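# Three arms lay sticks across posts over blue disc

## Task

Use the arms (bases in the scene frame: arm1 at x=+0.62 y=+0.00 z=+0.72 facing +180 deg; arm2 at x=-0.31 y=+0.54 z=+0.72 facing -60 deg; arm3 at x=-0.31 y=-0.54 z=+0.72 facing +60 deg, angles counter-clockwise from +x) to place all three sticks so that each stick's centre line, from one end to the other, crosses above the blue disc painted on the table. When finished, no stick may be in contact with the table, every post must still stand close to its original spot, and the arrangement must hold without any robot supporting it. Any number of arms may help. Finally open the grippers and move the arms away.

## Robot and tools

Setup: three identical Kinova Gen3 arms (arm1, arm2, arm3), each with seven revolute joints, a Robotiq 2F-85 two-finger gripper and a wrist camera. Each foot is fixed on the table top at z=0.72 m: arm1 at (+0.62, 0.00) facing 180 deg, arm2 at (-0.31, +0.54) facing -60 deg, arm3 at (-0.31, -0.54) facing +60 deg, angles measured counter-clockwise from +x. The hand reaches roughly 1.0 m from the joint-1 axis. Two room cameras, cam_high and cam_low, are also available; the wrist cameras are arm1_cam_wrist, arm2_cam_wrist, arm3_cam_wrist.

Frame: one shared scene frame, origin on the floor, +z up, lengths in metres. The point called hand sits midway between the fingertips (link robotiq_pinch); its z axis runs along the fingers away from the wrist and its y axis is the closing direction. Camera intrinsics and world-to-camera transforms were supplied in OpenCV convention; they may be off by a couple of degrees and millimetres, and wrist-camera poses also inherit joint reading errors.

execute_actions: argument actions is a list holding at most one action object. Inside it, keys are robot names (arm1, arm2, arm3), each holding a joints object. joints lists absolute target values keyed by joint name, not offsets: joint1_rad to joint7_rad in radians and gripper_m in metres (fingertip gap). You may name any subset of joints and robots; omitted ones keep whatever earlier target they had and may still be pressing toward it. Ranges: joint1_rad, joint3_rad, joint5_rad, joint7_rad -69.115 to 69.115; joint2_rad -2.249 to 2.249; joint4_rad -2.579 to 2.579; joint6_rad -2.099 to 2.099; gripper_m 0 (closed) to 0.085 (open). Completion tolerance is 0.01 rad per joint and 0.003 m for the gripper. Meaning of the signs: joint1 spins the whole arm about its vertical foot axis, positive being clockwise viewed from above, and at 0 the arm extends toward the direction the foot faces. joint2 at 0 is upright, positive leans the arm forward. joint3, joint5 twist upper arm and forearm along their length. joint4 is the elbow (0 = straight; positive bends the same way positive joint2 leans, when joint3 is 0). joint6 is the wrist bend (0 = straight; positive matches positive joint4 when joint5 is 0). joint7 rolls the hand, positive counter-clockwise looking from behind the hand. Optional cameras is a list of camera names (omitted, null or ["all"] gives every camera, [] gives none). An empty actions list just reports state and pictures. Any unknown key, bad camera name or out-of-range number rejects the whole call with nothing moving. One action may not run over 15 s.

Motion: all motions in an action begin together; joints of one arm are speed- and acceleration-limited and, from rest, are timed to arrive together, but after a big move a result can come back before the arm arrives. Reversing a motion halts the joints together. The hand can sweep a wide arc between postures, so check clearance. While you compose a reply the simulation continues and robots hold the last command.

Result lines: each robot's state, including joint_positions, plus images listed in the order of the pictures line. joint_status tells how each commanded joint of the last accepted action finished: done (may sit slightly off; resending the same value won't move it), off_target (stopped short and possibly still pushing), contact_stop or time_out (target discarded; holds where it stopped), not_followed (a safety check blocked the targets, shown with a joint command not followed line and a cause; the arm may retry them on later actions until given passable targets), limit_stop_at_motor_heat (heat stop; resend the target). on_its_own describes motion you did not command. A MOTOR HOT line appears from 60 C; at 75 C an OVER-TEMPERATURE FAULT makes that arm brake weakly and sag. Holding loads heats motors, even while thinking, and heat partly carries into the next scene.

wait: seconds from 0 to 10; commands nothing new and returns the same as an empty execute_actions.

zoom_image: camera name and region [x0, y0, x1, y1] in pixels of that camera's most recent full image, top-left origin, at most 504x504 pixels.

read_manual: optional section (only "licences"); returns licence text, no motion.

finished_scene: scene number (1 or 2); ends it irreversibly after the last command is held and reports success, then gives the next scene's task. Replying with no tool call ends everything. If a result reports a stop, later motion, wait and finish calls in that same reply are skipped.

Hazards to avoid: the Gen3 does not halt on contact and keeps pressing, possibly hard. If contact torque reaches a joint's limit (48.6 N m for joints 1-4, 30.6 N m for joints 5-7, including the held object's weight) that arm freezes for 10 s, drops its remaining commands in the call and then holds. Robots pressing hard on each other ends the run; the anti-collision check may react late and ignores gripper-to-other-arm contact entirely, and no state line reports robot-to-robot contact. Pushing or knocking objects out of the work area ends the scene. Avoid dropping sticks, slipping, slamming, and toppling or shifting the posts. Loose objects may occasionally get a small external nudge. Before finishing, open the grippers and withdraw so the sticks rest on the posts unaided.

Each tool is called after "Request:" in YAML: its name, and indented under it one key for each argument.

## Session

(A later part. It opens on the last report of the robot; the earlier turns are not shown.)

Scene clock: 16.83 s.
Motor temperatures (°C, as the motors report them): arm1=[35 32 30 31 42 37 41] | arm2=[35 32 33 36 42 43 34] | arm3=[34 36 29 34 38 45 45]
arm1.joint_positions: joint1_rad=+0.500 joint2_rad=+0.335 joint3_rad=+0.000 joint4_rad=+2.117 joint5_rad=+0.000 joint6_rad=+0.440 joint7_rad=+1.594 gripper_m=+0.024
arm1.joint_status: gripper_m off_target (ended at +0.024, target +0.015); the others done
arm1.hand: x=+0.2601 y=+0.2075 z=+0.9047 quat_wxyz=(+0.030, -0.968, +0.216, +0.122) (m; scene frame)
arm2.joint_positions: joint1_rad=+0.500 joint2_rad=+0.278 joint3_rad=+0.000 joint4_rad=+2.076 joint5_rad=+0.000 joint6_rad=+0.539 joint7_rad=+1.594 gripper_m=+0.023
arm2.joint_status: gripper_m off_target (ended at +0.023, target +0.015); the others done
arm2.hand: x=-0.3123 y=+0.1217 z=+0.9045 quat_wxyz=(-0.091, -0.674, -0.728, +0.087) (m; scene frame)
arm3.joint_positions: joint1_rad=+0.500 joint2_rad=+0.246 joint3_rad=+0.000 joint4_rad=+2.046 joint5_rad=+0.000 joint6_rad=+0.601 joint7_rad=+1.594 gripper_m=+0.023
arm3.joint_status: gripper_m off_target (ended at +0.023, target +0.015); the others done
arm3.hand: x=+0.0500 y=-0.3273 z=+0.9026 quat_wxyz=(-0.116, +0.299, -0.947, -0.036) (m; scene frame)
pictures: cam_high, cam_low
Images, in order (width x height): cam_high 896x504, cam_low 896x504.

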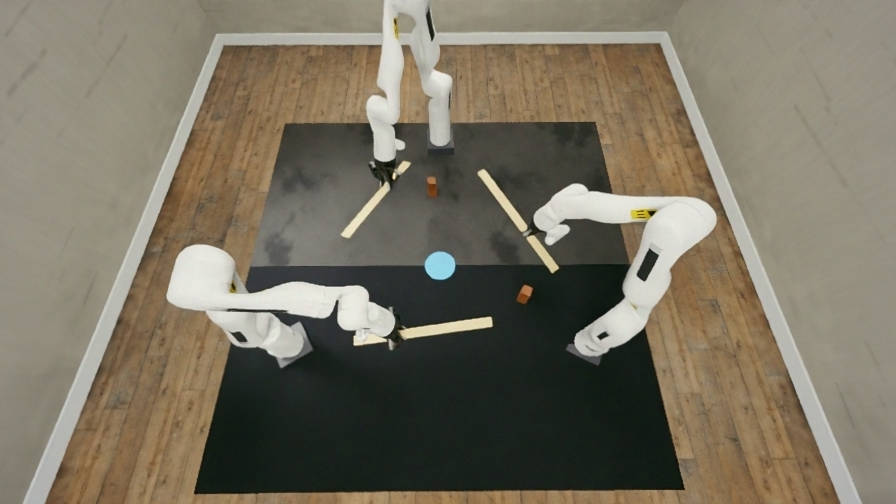

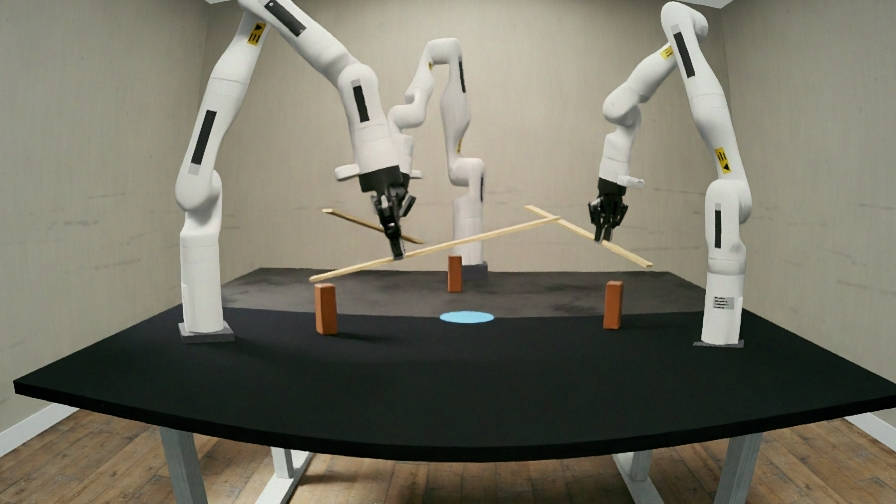

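Request:
execute_actions:
  actions:
    - {"arm1":{"joints":{"joint1_rad":0.060}},"arm2":{"joints":{"joint1_rad":0.055}},"arm3":{"joints":{"joint1_rad":0.065}}}

Request:
zoom_image:
  camera: "cam_high"
  region: [330, 150, 560, 330]

Request:
zoom_image:
  camera: "cam_low"
  region: [290, 170, 650, 340]

Scene clock: 19.17 s.
Motor temperatures (°C, as the motors report them): arm1=[35 32 30 31 42 37 41] | arm2=[35 32 33 36 42 43 34] | arm3=[34 36 29 34 38 45 45]
arm1.joint_positions: joint1_rad=+0.060 joint2_rad=+0.335 joint3_rad=+0.000 joint4_rad=+2.117 joint5_rad=+0.000 joint6_rad=+0.440 joint7_rad=+1.594 gripper_m=+0.024
arm1.joint_status: all done
arm1.hand: x=+0.2060 y=+0.0342 z=+0.9048 quat_wxyz=(+0.003, -0.992, +0.000, +0.126) (m; scene frame)
arm2.joint_positions: joint1_rad=+0.055 joint2_rad=+0.278 joint3_rad=+0.000 joint4_rad=+2.076 joint5_rad=+0.000 joint6_rad=+0.539 joint7_rad=+1.594 gripper_m=+0.023
arm2.joint_status: all done
arm2.hand: x=-0.1331 y=+0.1613 z=+0.9046 quat_wxyz=(-0.108, -0.496, -0.859, +0.066) (m; scene frame)
arm3.joint_positions: joint1_rad=+0.065 joint2_rad=+0.245 joint3_rad=+0.000 joint4_rad=+2.046 joint5_rad=+0.000 joint6_rad=+0.601 joint7_rad=+1.594 gripper_m=+0.023
arm3.joint_status: all done
arm3.hand: x=-0.0718 y=-0.1956 z=+0.9035 quat_wxyz=(-0.106, +0.496, -0.860, -0.061) (m; scene frame)
pictures: arm1_cam_wrist, arm2_cam_wrist, arm3_cam_wrist, cam_high, cam_low
camera_calibration (this result's frames):
arm1_cam_wrist: T_world_to_cam=[[-0.00461693, -0.999814, -0.0187003, 0.0551492], [-0.965159, -0.000437227, 0.261665, 0.0181034], [-0.261624, 0.0192568, -0.964978, 1.07826], [0, 0, 0, 1]] pos_world=[0.299826, 0.0343831, 1.03679]
arm2_cam_wrist: T_world_to_cam=[[0.873725, 0.48348, -0.0534032, 0.0919801], [0.477584, -0.831833, 0.282787, -0.00993436], [0.0922996, -0.272583, -0.957695, 1.06539], [0, 0, 0, 1]] pos_world=[-0.173956, 0.237672, 1.02804]
arm3_cam_wrist: T_world_to_cam=[[-0.871282, 0.488269, 0.0496166, -0.022815], [0.486255, 0.845119, 0.222105, 0.0627653], [0.066515, 0.217642, -0.97376, 1.07472], [0, 0, 0, 1]] pos_world=[-0.121883, -0.275808, 1.03371]
Images, in order (width x height): arm1_cam_wrist 896x504, arm2_cam_wrist 896x504, arm3_cam_wrist 896x504, cam_high 896x504, cam_low 896x504.

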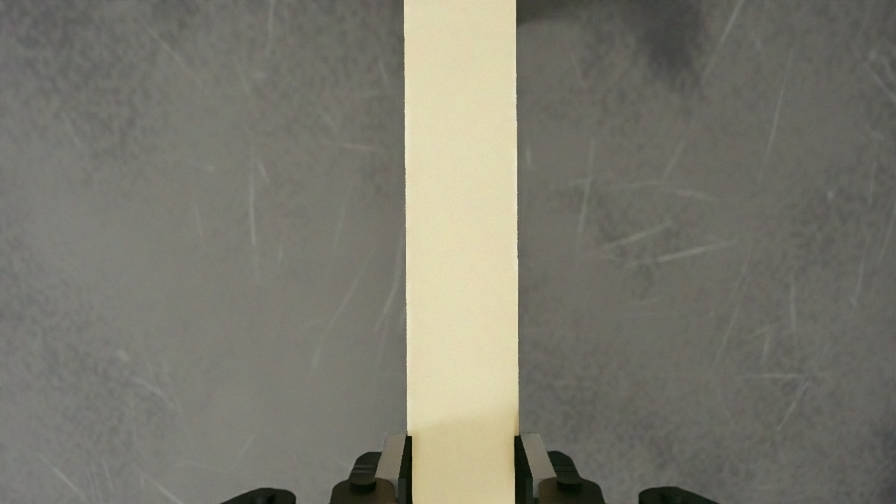

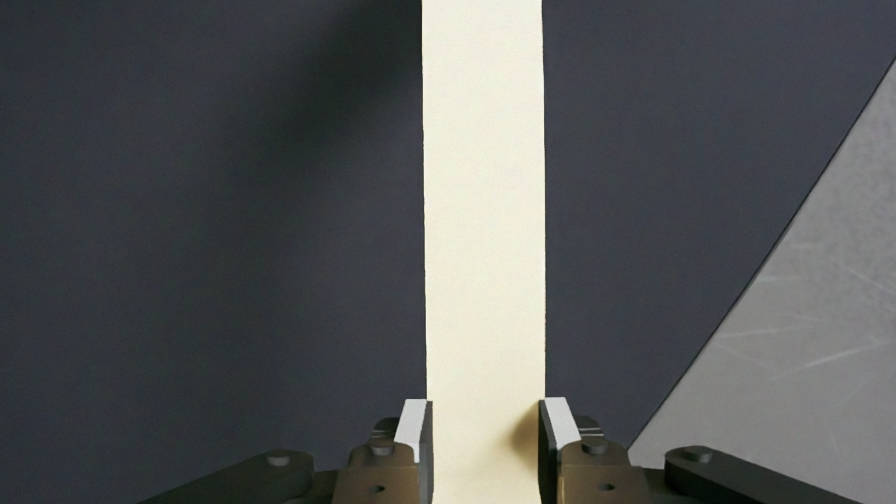

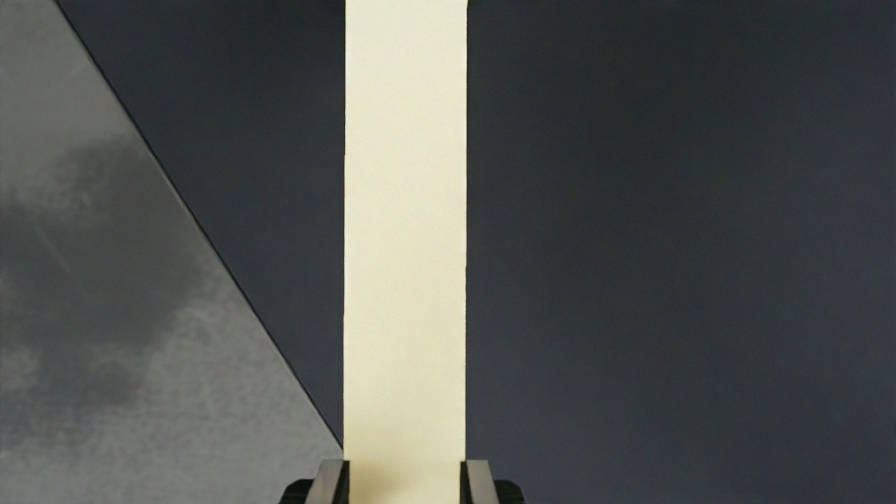

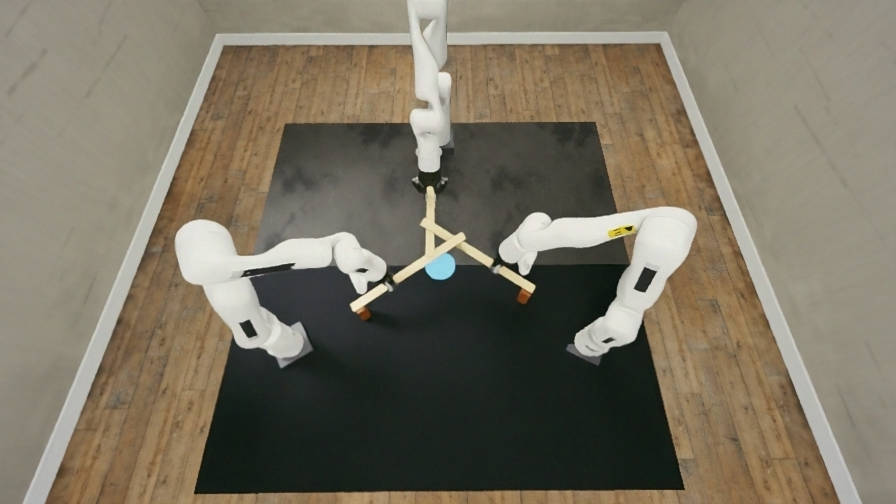

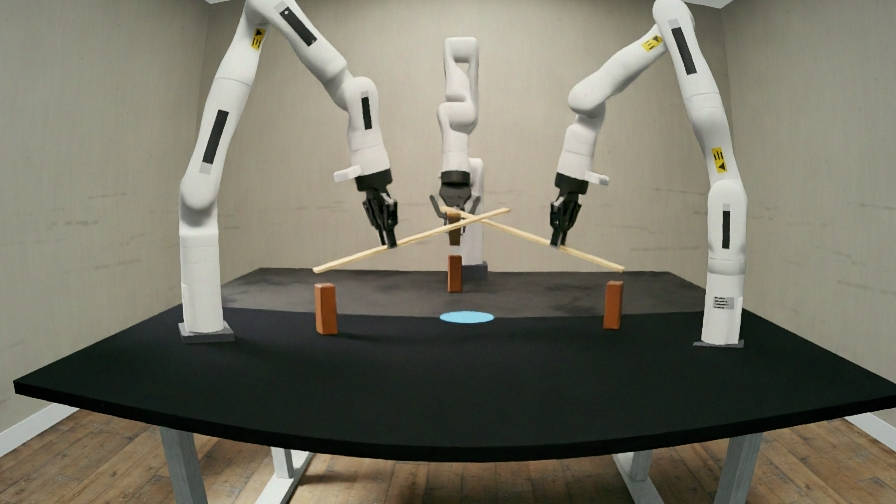

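Region (330, 150, 560, 330) of cam_high's 896x504 image, scaled by 2.191, with more detail than that image has; it fills the top 394 rows of this view, and the rest is white.

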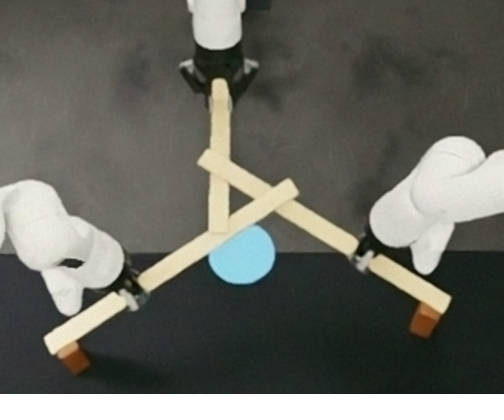

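Region (290, 170, 650, 340) of cam_low's 896x504 image, scaled by 1.400, with more detail than that image has; it fills the top 238 rows of this view, and the rest is white.

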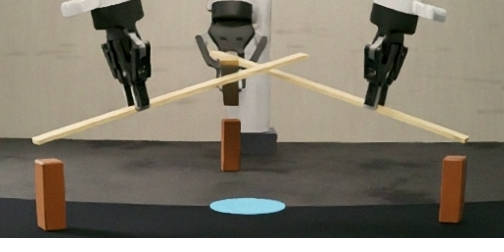

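Request:
execute_actions:
  actions:
    - {"arm1":{"joints":{"joint2_rad":0.470,"joint4_rad":2.028,"joint6_rad":0.514}},"arm2":{"joints":{"joint2_rad":0.412,"joint4_rad":1.995,"joint6_rad":0.6045}},"arm3":{"joints":{"joint2_rad":0.377,"joint4_rad":1.970,"joint6_rad":0.6645}}}
  cameras: ["cam_high","cam_low","arm1_cam_wrist"]

Request:
zoom_image:
  camera: "cam_high"
  region: [330, 150, 560, 330]

Request:
zoom_image:
  camera: "cam_low"
  region: [295, 250, 395, 340]

Request:
zoom_image:
  camera: "cam_low"
  region: [410, 220, 530, 300]

Request:
zoom_image:
  camera: "cam_low"
  region: [550, 250, 650, 340]

Scene clock: 21.07 s.
Motor temperatures (°C, as the motors report them): arm1=[35 32 30 31 42 37 41] | arm2=[35 32 33 36 42 43 34] | arm3=[34 36 29 34 38 45 45]
arm1.joint_positions: joint1_rad=+0.060 joint2_rad=+0.470 joint3_rad=+0.000 joint4_rad=+2.028 joint5_rad=+0.000 joint6_rad=+0.514 joint7_rad=+1.594 gripper_m=+0.024
arm1.joint_status: all done
arm1.hand: x=+0.2017 y=+0.0343 z=+0.8665 quat_wxyz=(+0.002, -0.998, +0.000, +0.066) (m; scene frame)
arm2.joint_positions: joint1_rad=+0.055 joint2_rad=+0.412 joint3_rad=+0.000 joint4_rad=+1.995 joint5_rad=+0.000 joint6_rad=+0.605 joint7_rad=+1.594 gripper_m=+0.023
arm2.joint_status: all done
arm2.hand: x=-0.1309 y=+0.1574 z=+0.8669 quat_wxyz=(-0.057, -0.499, -0.864, +0.035) (m; scene frame)
arm3.joint_positions: joint1_rad=+0.065 joint2_rad=+0.377 joint3_rad=+0.000 joint4_rad=+1.970 joint5_rad=+0.000 joint6_rad=+0.665 joint7_rad=+1.594 gripper_m=+0.023
arm3.joint_status: all done
arm3.hand: x=-0.0698 y=-0.1918 z=+0.8667 quat_wxyz=(-0.054, +0.499, -0.864, -0.033) (m; scene frame)
pictures: arm1_cam_wrist, cam_high, cam_low
camera_calibration (this result's frames):
arm1_cam_wrist: T_world_to_cam=[[-0.00236891, -0.999863, -0.0163962, 0.0520038], [-0.989575, -0.0000170999, 0.144016, 0.130857], [-0.143996, 0.0165664, -0.98944, 1.03773], [0, 0, 0, 1]] pos_world=[0.279046, 0.0348074, 1.00878]
Images, in order (width x height): arm1_cam_wrist 896x504, cam_high 896x504, cam_low 896x504.

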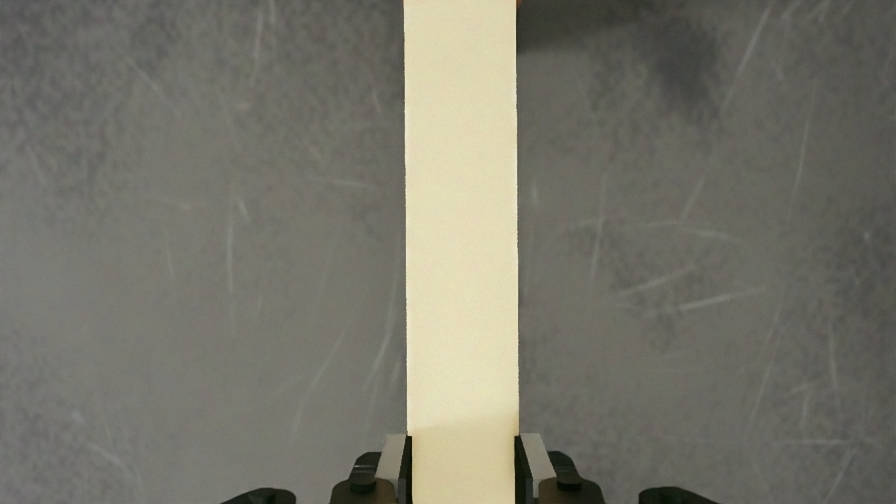

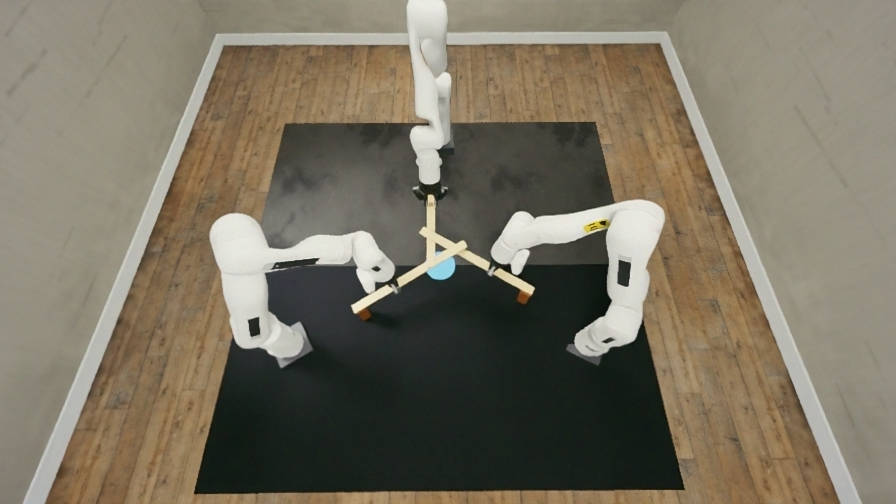

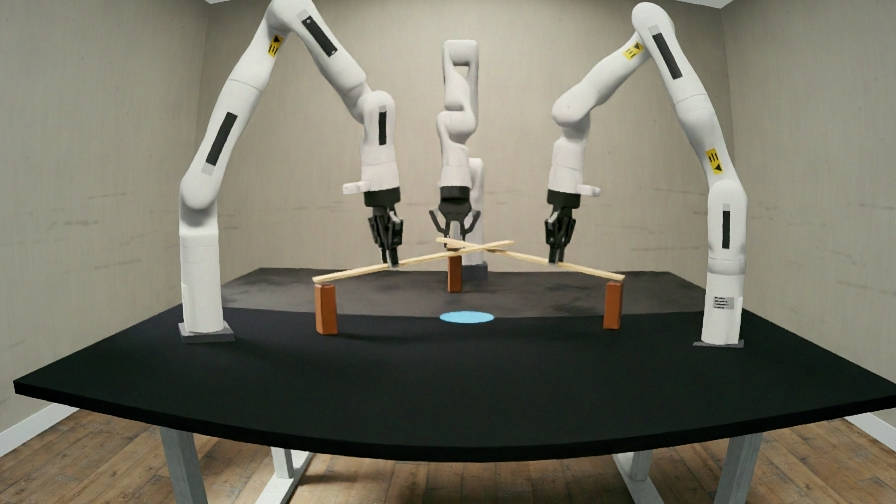

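Region (330, 150, 560, 330) of cam_high's 896x504 image, scaled by 2.191, with more detail than that image has; it fills the top 394 rows of this view, and the rest is white.

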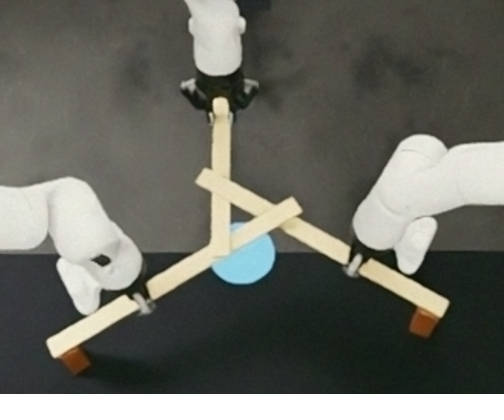

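Region (295, 250, 395, 340) of cam_low's 896x504 image, scaled by 5.040, with more detail than that image has; it fills the top 454 rows of this view, and the rest is white.

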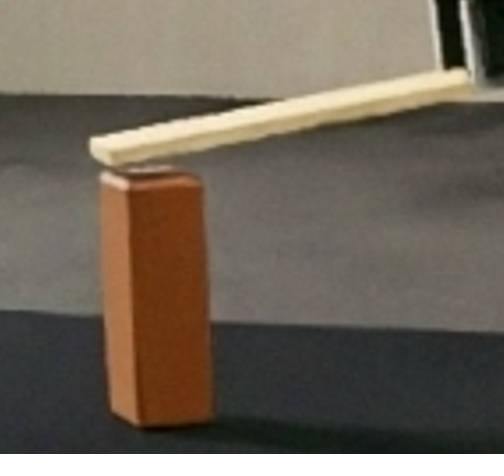

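Region (410, 220, 530, 300) of cam_low's 896x504 image, scaled by 4.200, with more detail than that image has.

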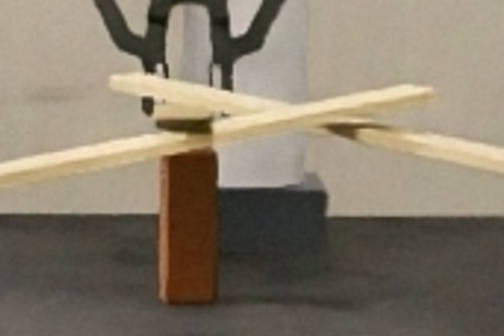

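Region (550, 250, 650, 340) of cam_low's 896x504 image, scaled by 5.040, with more detail than that image has; it fills the top 454 rows of this view, and the rest is white.

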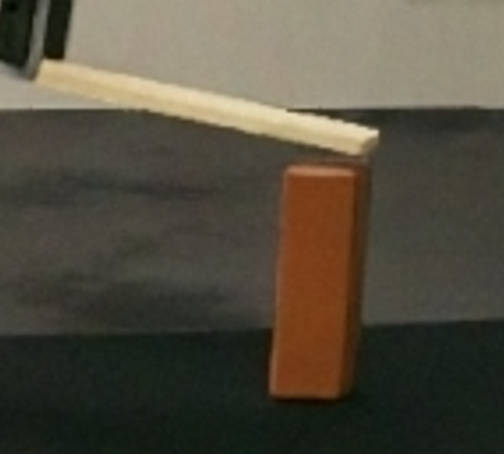

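Request:
execute_actions:
  actions:
    - {"arm1":{"joints":{"joint2_rad":0.5277,"joint4_rad":1.983,"joint6_rad":0.541}},"arm2":{"joints":{"joint2_rad":0.462,"joint4_rad":1.9704,"joint6_rad":0.619}},"arm3":{"joints":{"joint2_rad":0.4267,"joint4_rad":1.948,"joint6_rad":0.677}}}

Request:
zoom_image:
  camera: "cam_high"
  region: [330, 150, 560, 330]

Request:
zoom_image:
  camera: "cam_low"
  region: [295, 250, 395, 340]

Request:
zoom_image:
  camera: "cam_low"
  region: [410, 220, 530, 300]

Request:
zoom_image:
  camera: "cam_low"
  region: [550, 250, 650, 340]

Scene clock: 22.90 s.
Motor temperatures (°C, as the motors report them): arm1=[35 32 30 31 42 37 41] | arm2=[35 32 33 36 42 43 34] | arm3=[34 36 29 34 38 45 45]
arm1.joint_positions: joint1_rad=+0.060 joint2_rad=+0.522 joint3_rad=+0.000 joint4_rad=+1.986 joint5_rad=+0.000 joint6_rad=+0.547 joint7_rad=+1.594 gripper_m=+0.024
arm1.joint_status: all done
arm1.hand: x=+0.1982 y=+0.0346 z=+0.8530 quat_wxyz=(+0.001, -0.999, +0.000, +0.045) (m; scene frame)
arm2.joint_positions: joint1_rad=+0.055 joint2_rad=+0.457 joint3_rad=+0.000 joint4_rad=+1.971 joint5_rad=+0.000 joint6_rad=+0.623 joint7_rad=+1.594 gripper_m=+0.023
arm2.joint_status: all done
arm2.hand: x=-0.1307 y=+0.1571 z=+0.8535 quat_wxyz=(-0.040, -0.500, -0.865, +0.025) (m; scene frame)
arm3.joint_positions: joint1_rad=+0.065 joint2_rad=+0.420 joint3_rad=+0.000 joint4_rad=+1.948 joint5_rad=+0.000 joint6_rad=+0.681 joint7_rad=+1.594 gripper_m=+0.023
arm3.joint_status: all done
arm3.hand: x=-0.0696 y=-0.1912 z=+0.8537 quat_wxyz=(-0.038, +0.499, -0.865, -0.024) (m; scene frame)
pictures: arm1_cam_wrist, arm2_cam_wrist, arm3_cam_wrist, cam_high, cam_low
camera_calibration (this result's frames):
arm1_cam_wrist: T_world_to_cam=[[-0.00213676, -0.999875, -0.0156657, 0.051463], [-0.994788, 0.000528342, 0.101964, 0.166216], [-0.101943, 0.015802, -0.994665, 1.01998], [0, 0, 0, 1]] pos_world=[0.26944, 0.0352511, 0.998395]
arm2_cam_wrist: T_world_to_cam=[[0.869645, 0.490957, -0.0517504, 0.0860686], [0.493331, -0.860327, 0.128304, 0.138281], [0.0184693, -0.137109, -0.990384, 1.01202], [0, 0, 0, 1]] pos_world=[-0.161759, 0.215468, 0.989004]
arm3_cam_wrist: T_world_to_cam=[[-0.867557, 0.494307, 0.0548256, -0.023587], [0.497145, 0.865004, 0.0679311, 0.205164], [-0.0138455, 0.0861904, -0.996182, 1.01361], [0, 0, 0, 1]] pos_world=[-0.108426, -0.253172, 0.997092]
Images, in order (width x height): arm1_cam_wrist 896x504, arm2_cam_wrist 896x504, arm3_cam_wrist 896x504, cam_high 896x504, cam_low 896x504.

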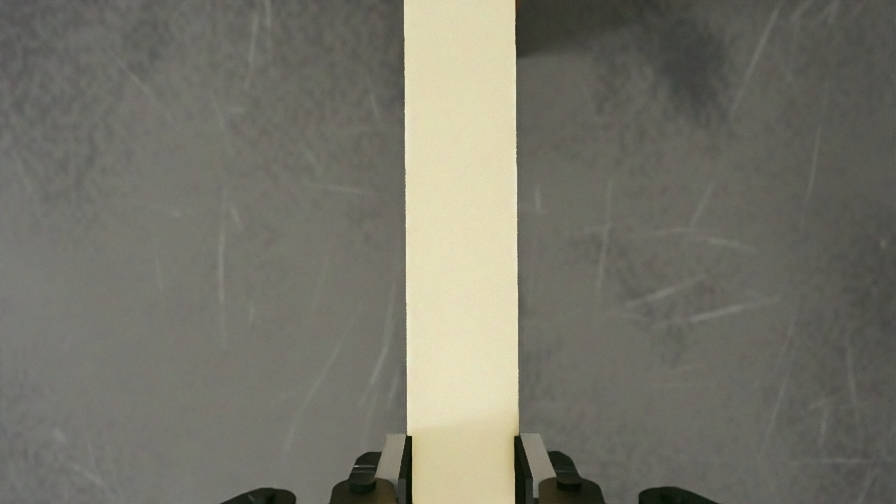

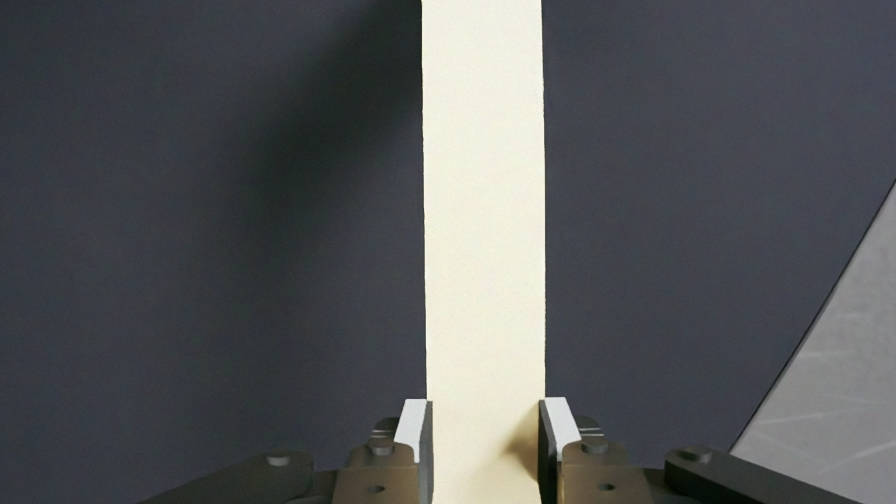

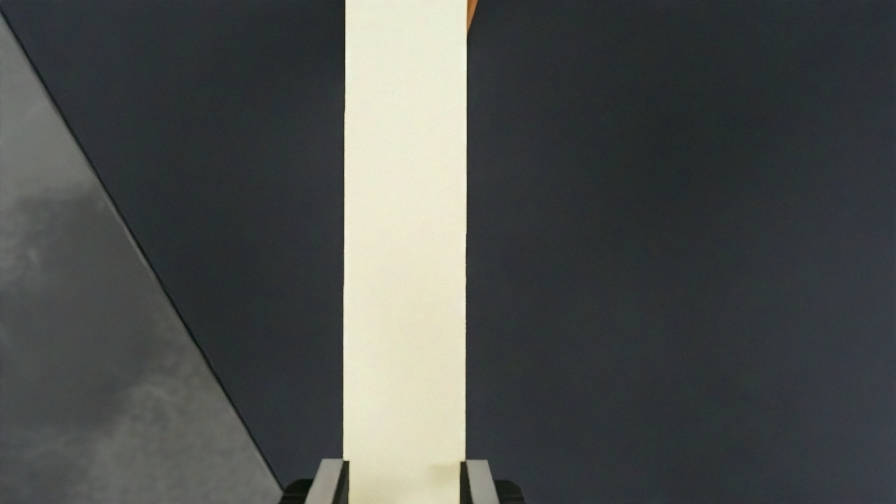

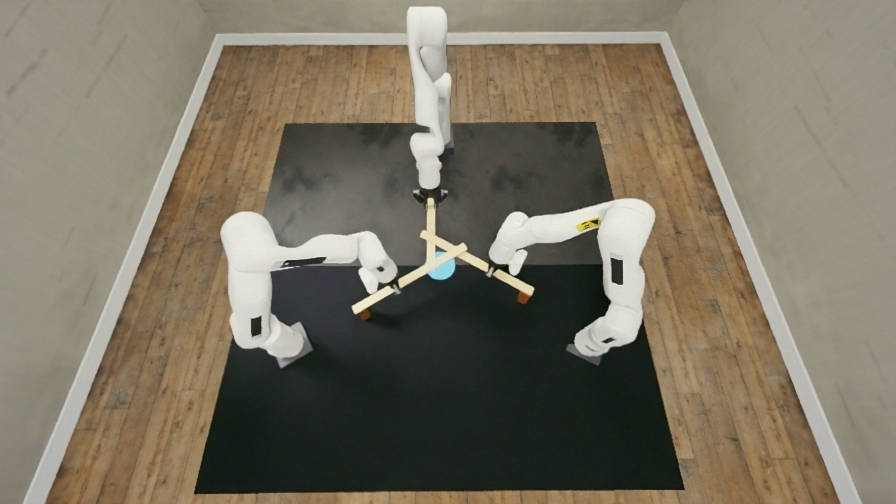

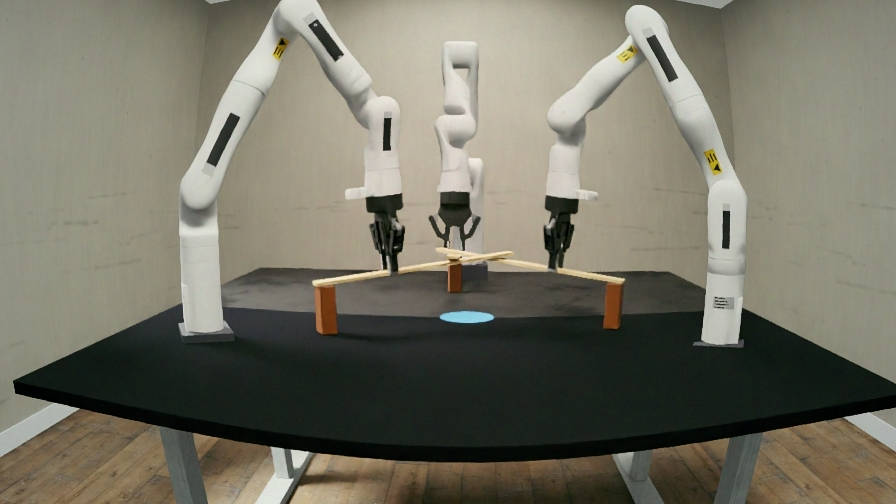

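Region (330, 150, 560, 330) of cam_high's 896x504 image, scaled by 2.191, with more detail than that image has; it fills the top 394 rows of this view, and the rest is white.

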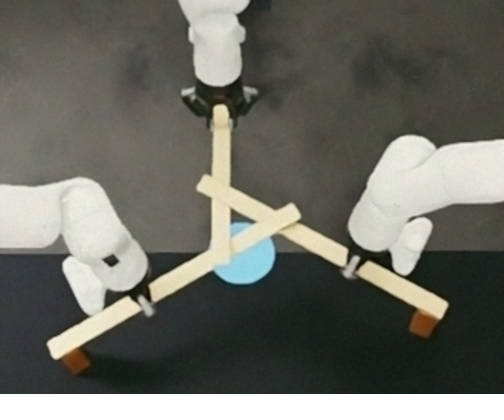

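Region (295, 250, 395, 340) of cam_low's 896x504 image, scaled by 5.040, with more detail than that image has; it fills the top 454 rows of this view, and the rest is white.

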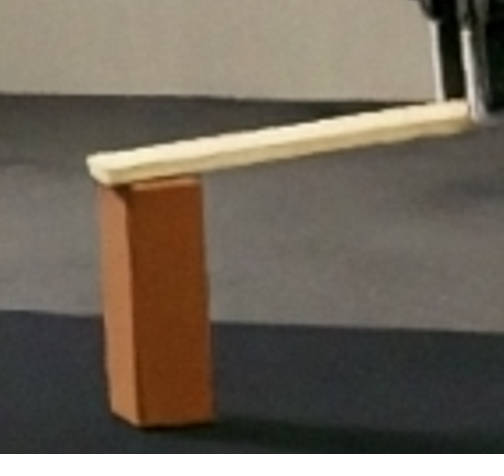

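Region (410, 220, 530, 300) of cam_low's 896x504 image, scaled by 4.200, with more detail than that image has.

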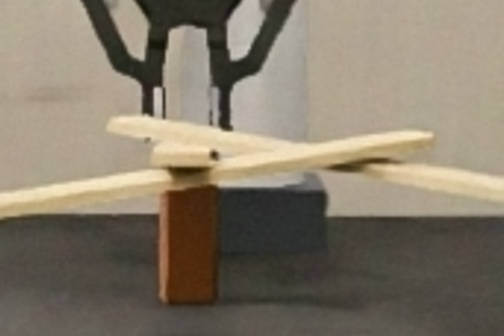

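Region (550, 250, 650, 340) of cam_low's 896x504 image, scaled by 5.040, with more detail than that image has; it fills the top 454 rows of this view, and the rest is white.

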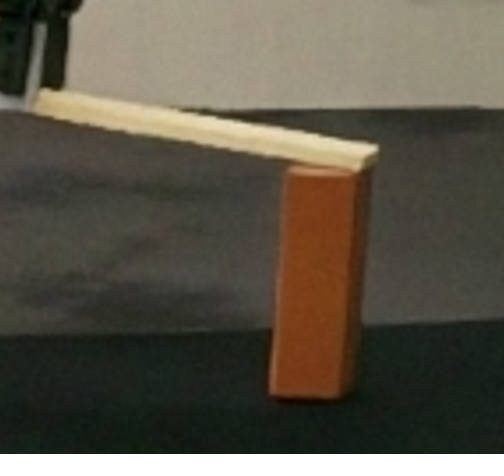

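It's seated and pressing. Relieve and release.

Request:
execute_actions:
  actions:
    - {"arm1":{"joints":{"joint2_rad":0.522,"joint4_rad":1.986,"joint6_rad":0.547,"gripper_m":0.045}},"arm2":{"joints":{"joint2_rad":0.457,"joint4_rad":1.971,"joint6_rad":0.623,"gripper_m":0.045}},"arm3":{"joints":{"joint2_rad":0.420,"joint4_rad":1.948,"joint6_rad":0.681,"gripper_m":0.045}}}
  cameras: ["cam_low"]

Request:
execute_actions:
  actions:
    - {"arm1":{"joints":{"joint2_rad":0.12,"joint6_rad":0.95}},"arm2":{"joints":{"joint2_rad":0.06,"joint6_rad":1.02}},"arm3":{"joints":{"joint2_rad":0.02,"joint6_rad":1.08}}}

Scene clock: 24.23 s.
Motor temperatures (°C, as the motors report them): arm1=[35 32 30 31 42 37 41] | arm2=[35 32 33 36 42 43 34] | arm3=[34 36 29 34 38 45 45]
arm1.joint_positions: joint1_rad=+0.060 joint2_rad=+0.522 joint3_rad=+0.000 joint4_rad=+1.986 joint5_rad=+0.000 joint6_rad=+0.547 joint7_rad=+1.594 gripper_m=+0.045
arm1.joint_status: all done
arm1.hand: x=+0.1981 y=+0.0344 z=+0.8529 quat_wxyz=(+0.001, -0.999, +0.000, +0.045) (m; scene frame)
arm2.joint_positions: joint1_rad=+0.055 joint2_rad=+0.457 joint3_rad=+0.000 joint4_rad=+1.971 joint5_rad=+0.000 joint6_rad=+0.623 joint7_rad=+1.594 gripper_m=+0.045
arm2.joint_status: all done
arm2.hand: x=-0.1308 y=+0.1572 z=+0.8533 quat_wxyz=(-0.040, -0.500, -0.865, +0.025) (m; scene frame)
arm3.joint_positions: joint1_rad=+0.065 joint2_rad=+0.420 joint3_rad=+0.000 joint4_rad=+1.948 joint5_rad=+0.000 joint6_rad=+0.681 joint7_rad=+1.594 gripper_m=+0.045
arm3.joint_status: all done
arm3.hand: x=-0.0696 y=-0.1912 z=+0.8539 quat_wxyz=(-0.038, +0.499, -0.865, -0.024) (m; scene frame)
pictures: cam_low
Images, in order (width x height): cam_low 896x504.

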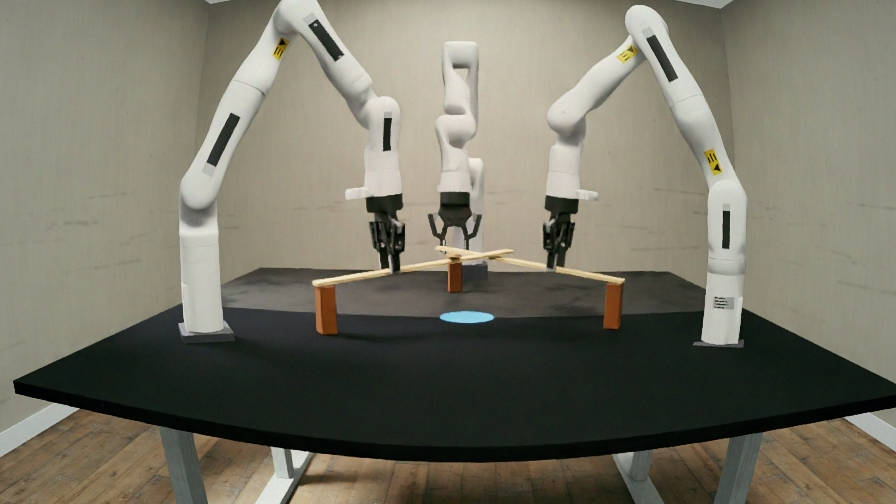

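Scene clock: 25.90 s.
Motor temperatures (°C, as the motors report them): arm1=[35 32 30 31 42 37 41] | arm2=[35 32 33 36 42 43 34] | arm3=[34 36 29 34 38 45 45]
arm1.joint_positions: joint1_rad=+0.060 joint2_rad=+0.120 joint3_rad=+0.000 joint4_rad=+1.986 joint5_rad=+0.000 joint6_rad=+0.950 joint7_rad=+1.594 gripper_m=+0.045
arm1.joint_status: all done
arm1.hand: x=+0.2739 y=+0.0326 z=+0.9987 quat_wxyz=(+0.001, -0.999, +0.000, +0.044) (m; scene frame)
arm2.joint_positions: joint1_rad=+0.055 joint2_rad=+0.060 joint3_rad=+0.000 joint4_rad=+1.971 joint5_rad=+0.000 joint6_rad=+1.020 joint7_rad=+1.594 gripper_m=+0.045
arm2.joint_status: all done
arm2.hand: x=-0.1715 y=+0.2318 z=+0.9934 quat_wxyz=(-0.040, -0.500, -0.865, +0.025) (m; scene frame)
arm3.joint_positions: joint1_rad=+0.065 joint2_rad=+0.020 joint3_rad=+0.000 joint4_rad=+1.948 joint5_rad=+0.000 joint6_rad=+1.080 joint7_rad=+1.594 gripper_m=+0.045
arm3.joint_status: all done
arm3.hand: x=-0.1169 y=-0.2704 z=+0.9939 quat_wxyz=(-0.039, +0.499, -0.865, -0.024) (m; scene frame)
pictures: arm1_cam_wrist, arm2_cam_wrist, arm3_cam_wrist, cam_high, cam_low
camera_calibration (this result's frames):
arm1_cam_wrist: T_world_to_cam=[[-0.00169347, -0.999878, -0.0155005, 0.0516072], [-0.994914, 0.000123552, 0.100727, 0.227988], [-0.100713, 0.0155922, -0.994793, 1.17243], [0, 0, 0, 1]] pos_world=[0.344994, 0.033292, 1.14416]
arm2_cam_wrist: T_world_to_cam=[[0.869678, 0.49089, -0.0518353, 0.0921822], [0.493291, -0.860465, 0.127531, 0.205578], [0.0180013, -0.136481, -0.990479, 1.16149], [0, 0, 0, 1]] pos_world=[-0.202487, 0.290163, 1.12899]
arm3_cam_wrist: T_world_to_cam=[[-0.86755, 0.494335, 0.05468, -0.0329835], [0.497173, 0.864919, 0.0688085, 0.2868], [-0.0132793, 0.0868802, -0.99613, 1.15957], [0, 0, 0, 1]] pos_world=[-0.155806, -0.332498, 1.13715]
Images, in order (width x height): arm1_cam_wrist 896x504, arm2_cam_wrist 896x504, arm3_cam_wrist 896x504, cam_high 896x504, cam_low 896x504.

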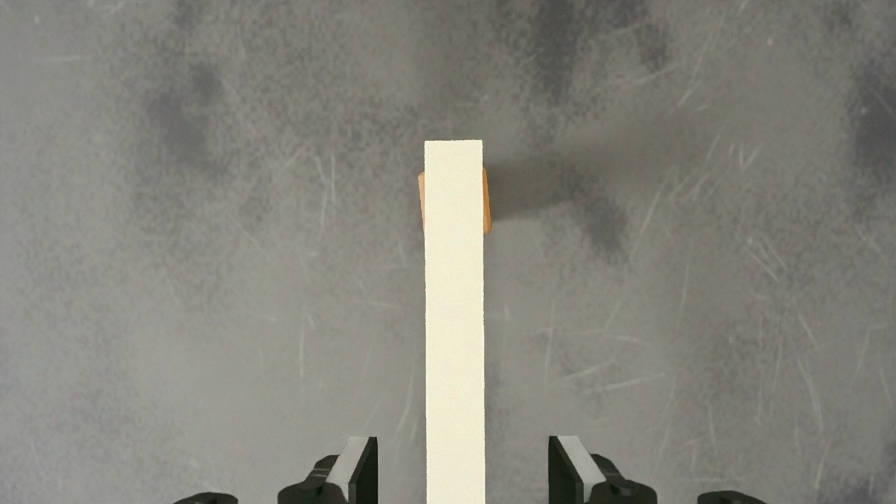

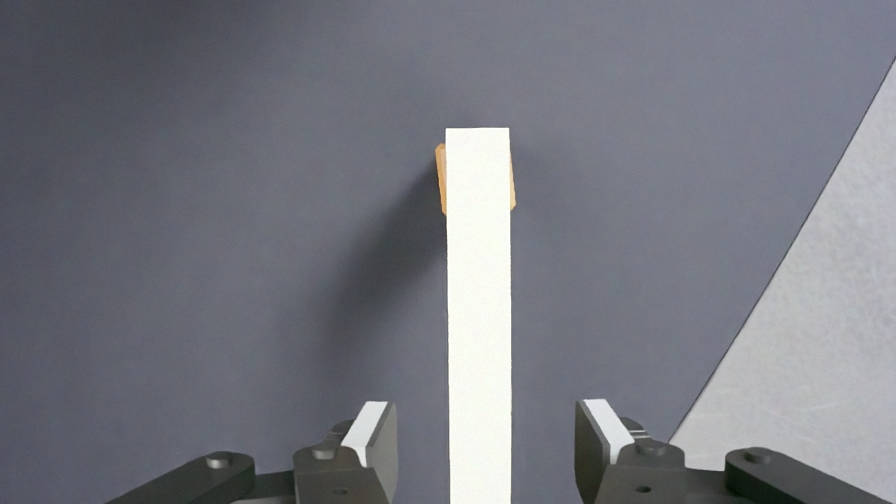

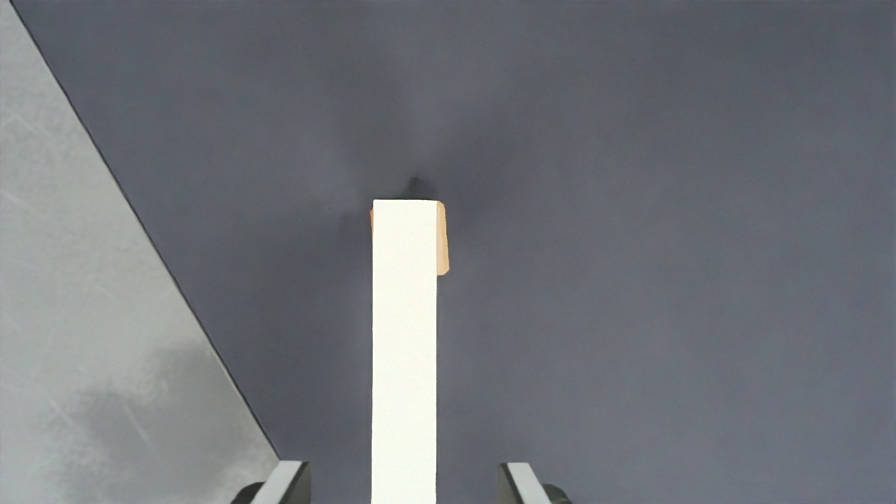

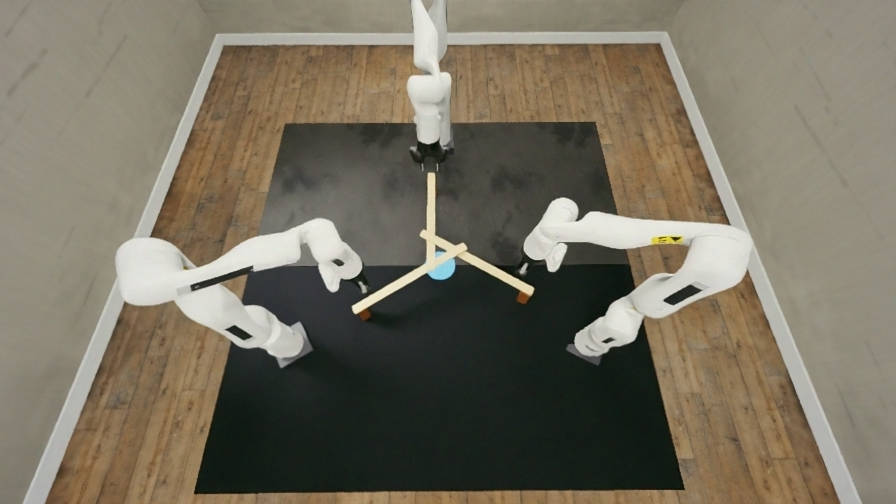

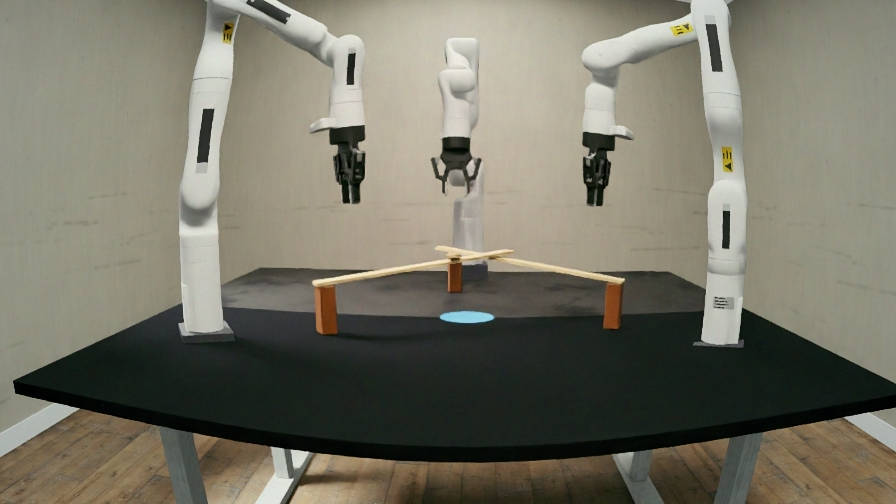

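Request:
finished_scene:
  scene: 1

The scene is finished: the task was done.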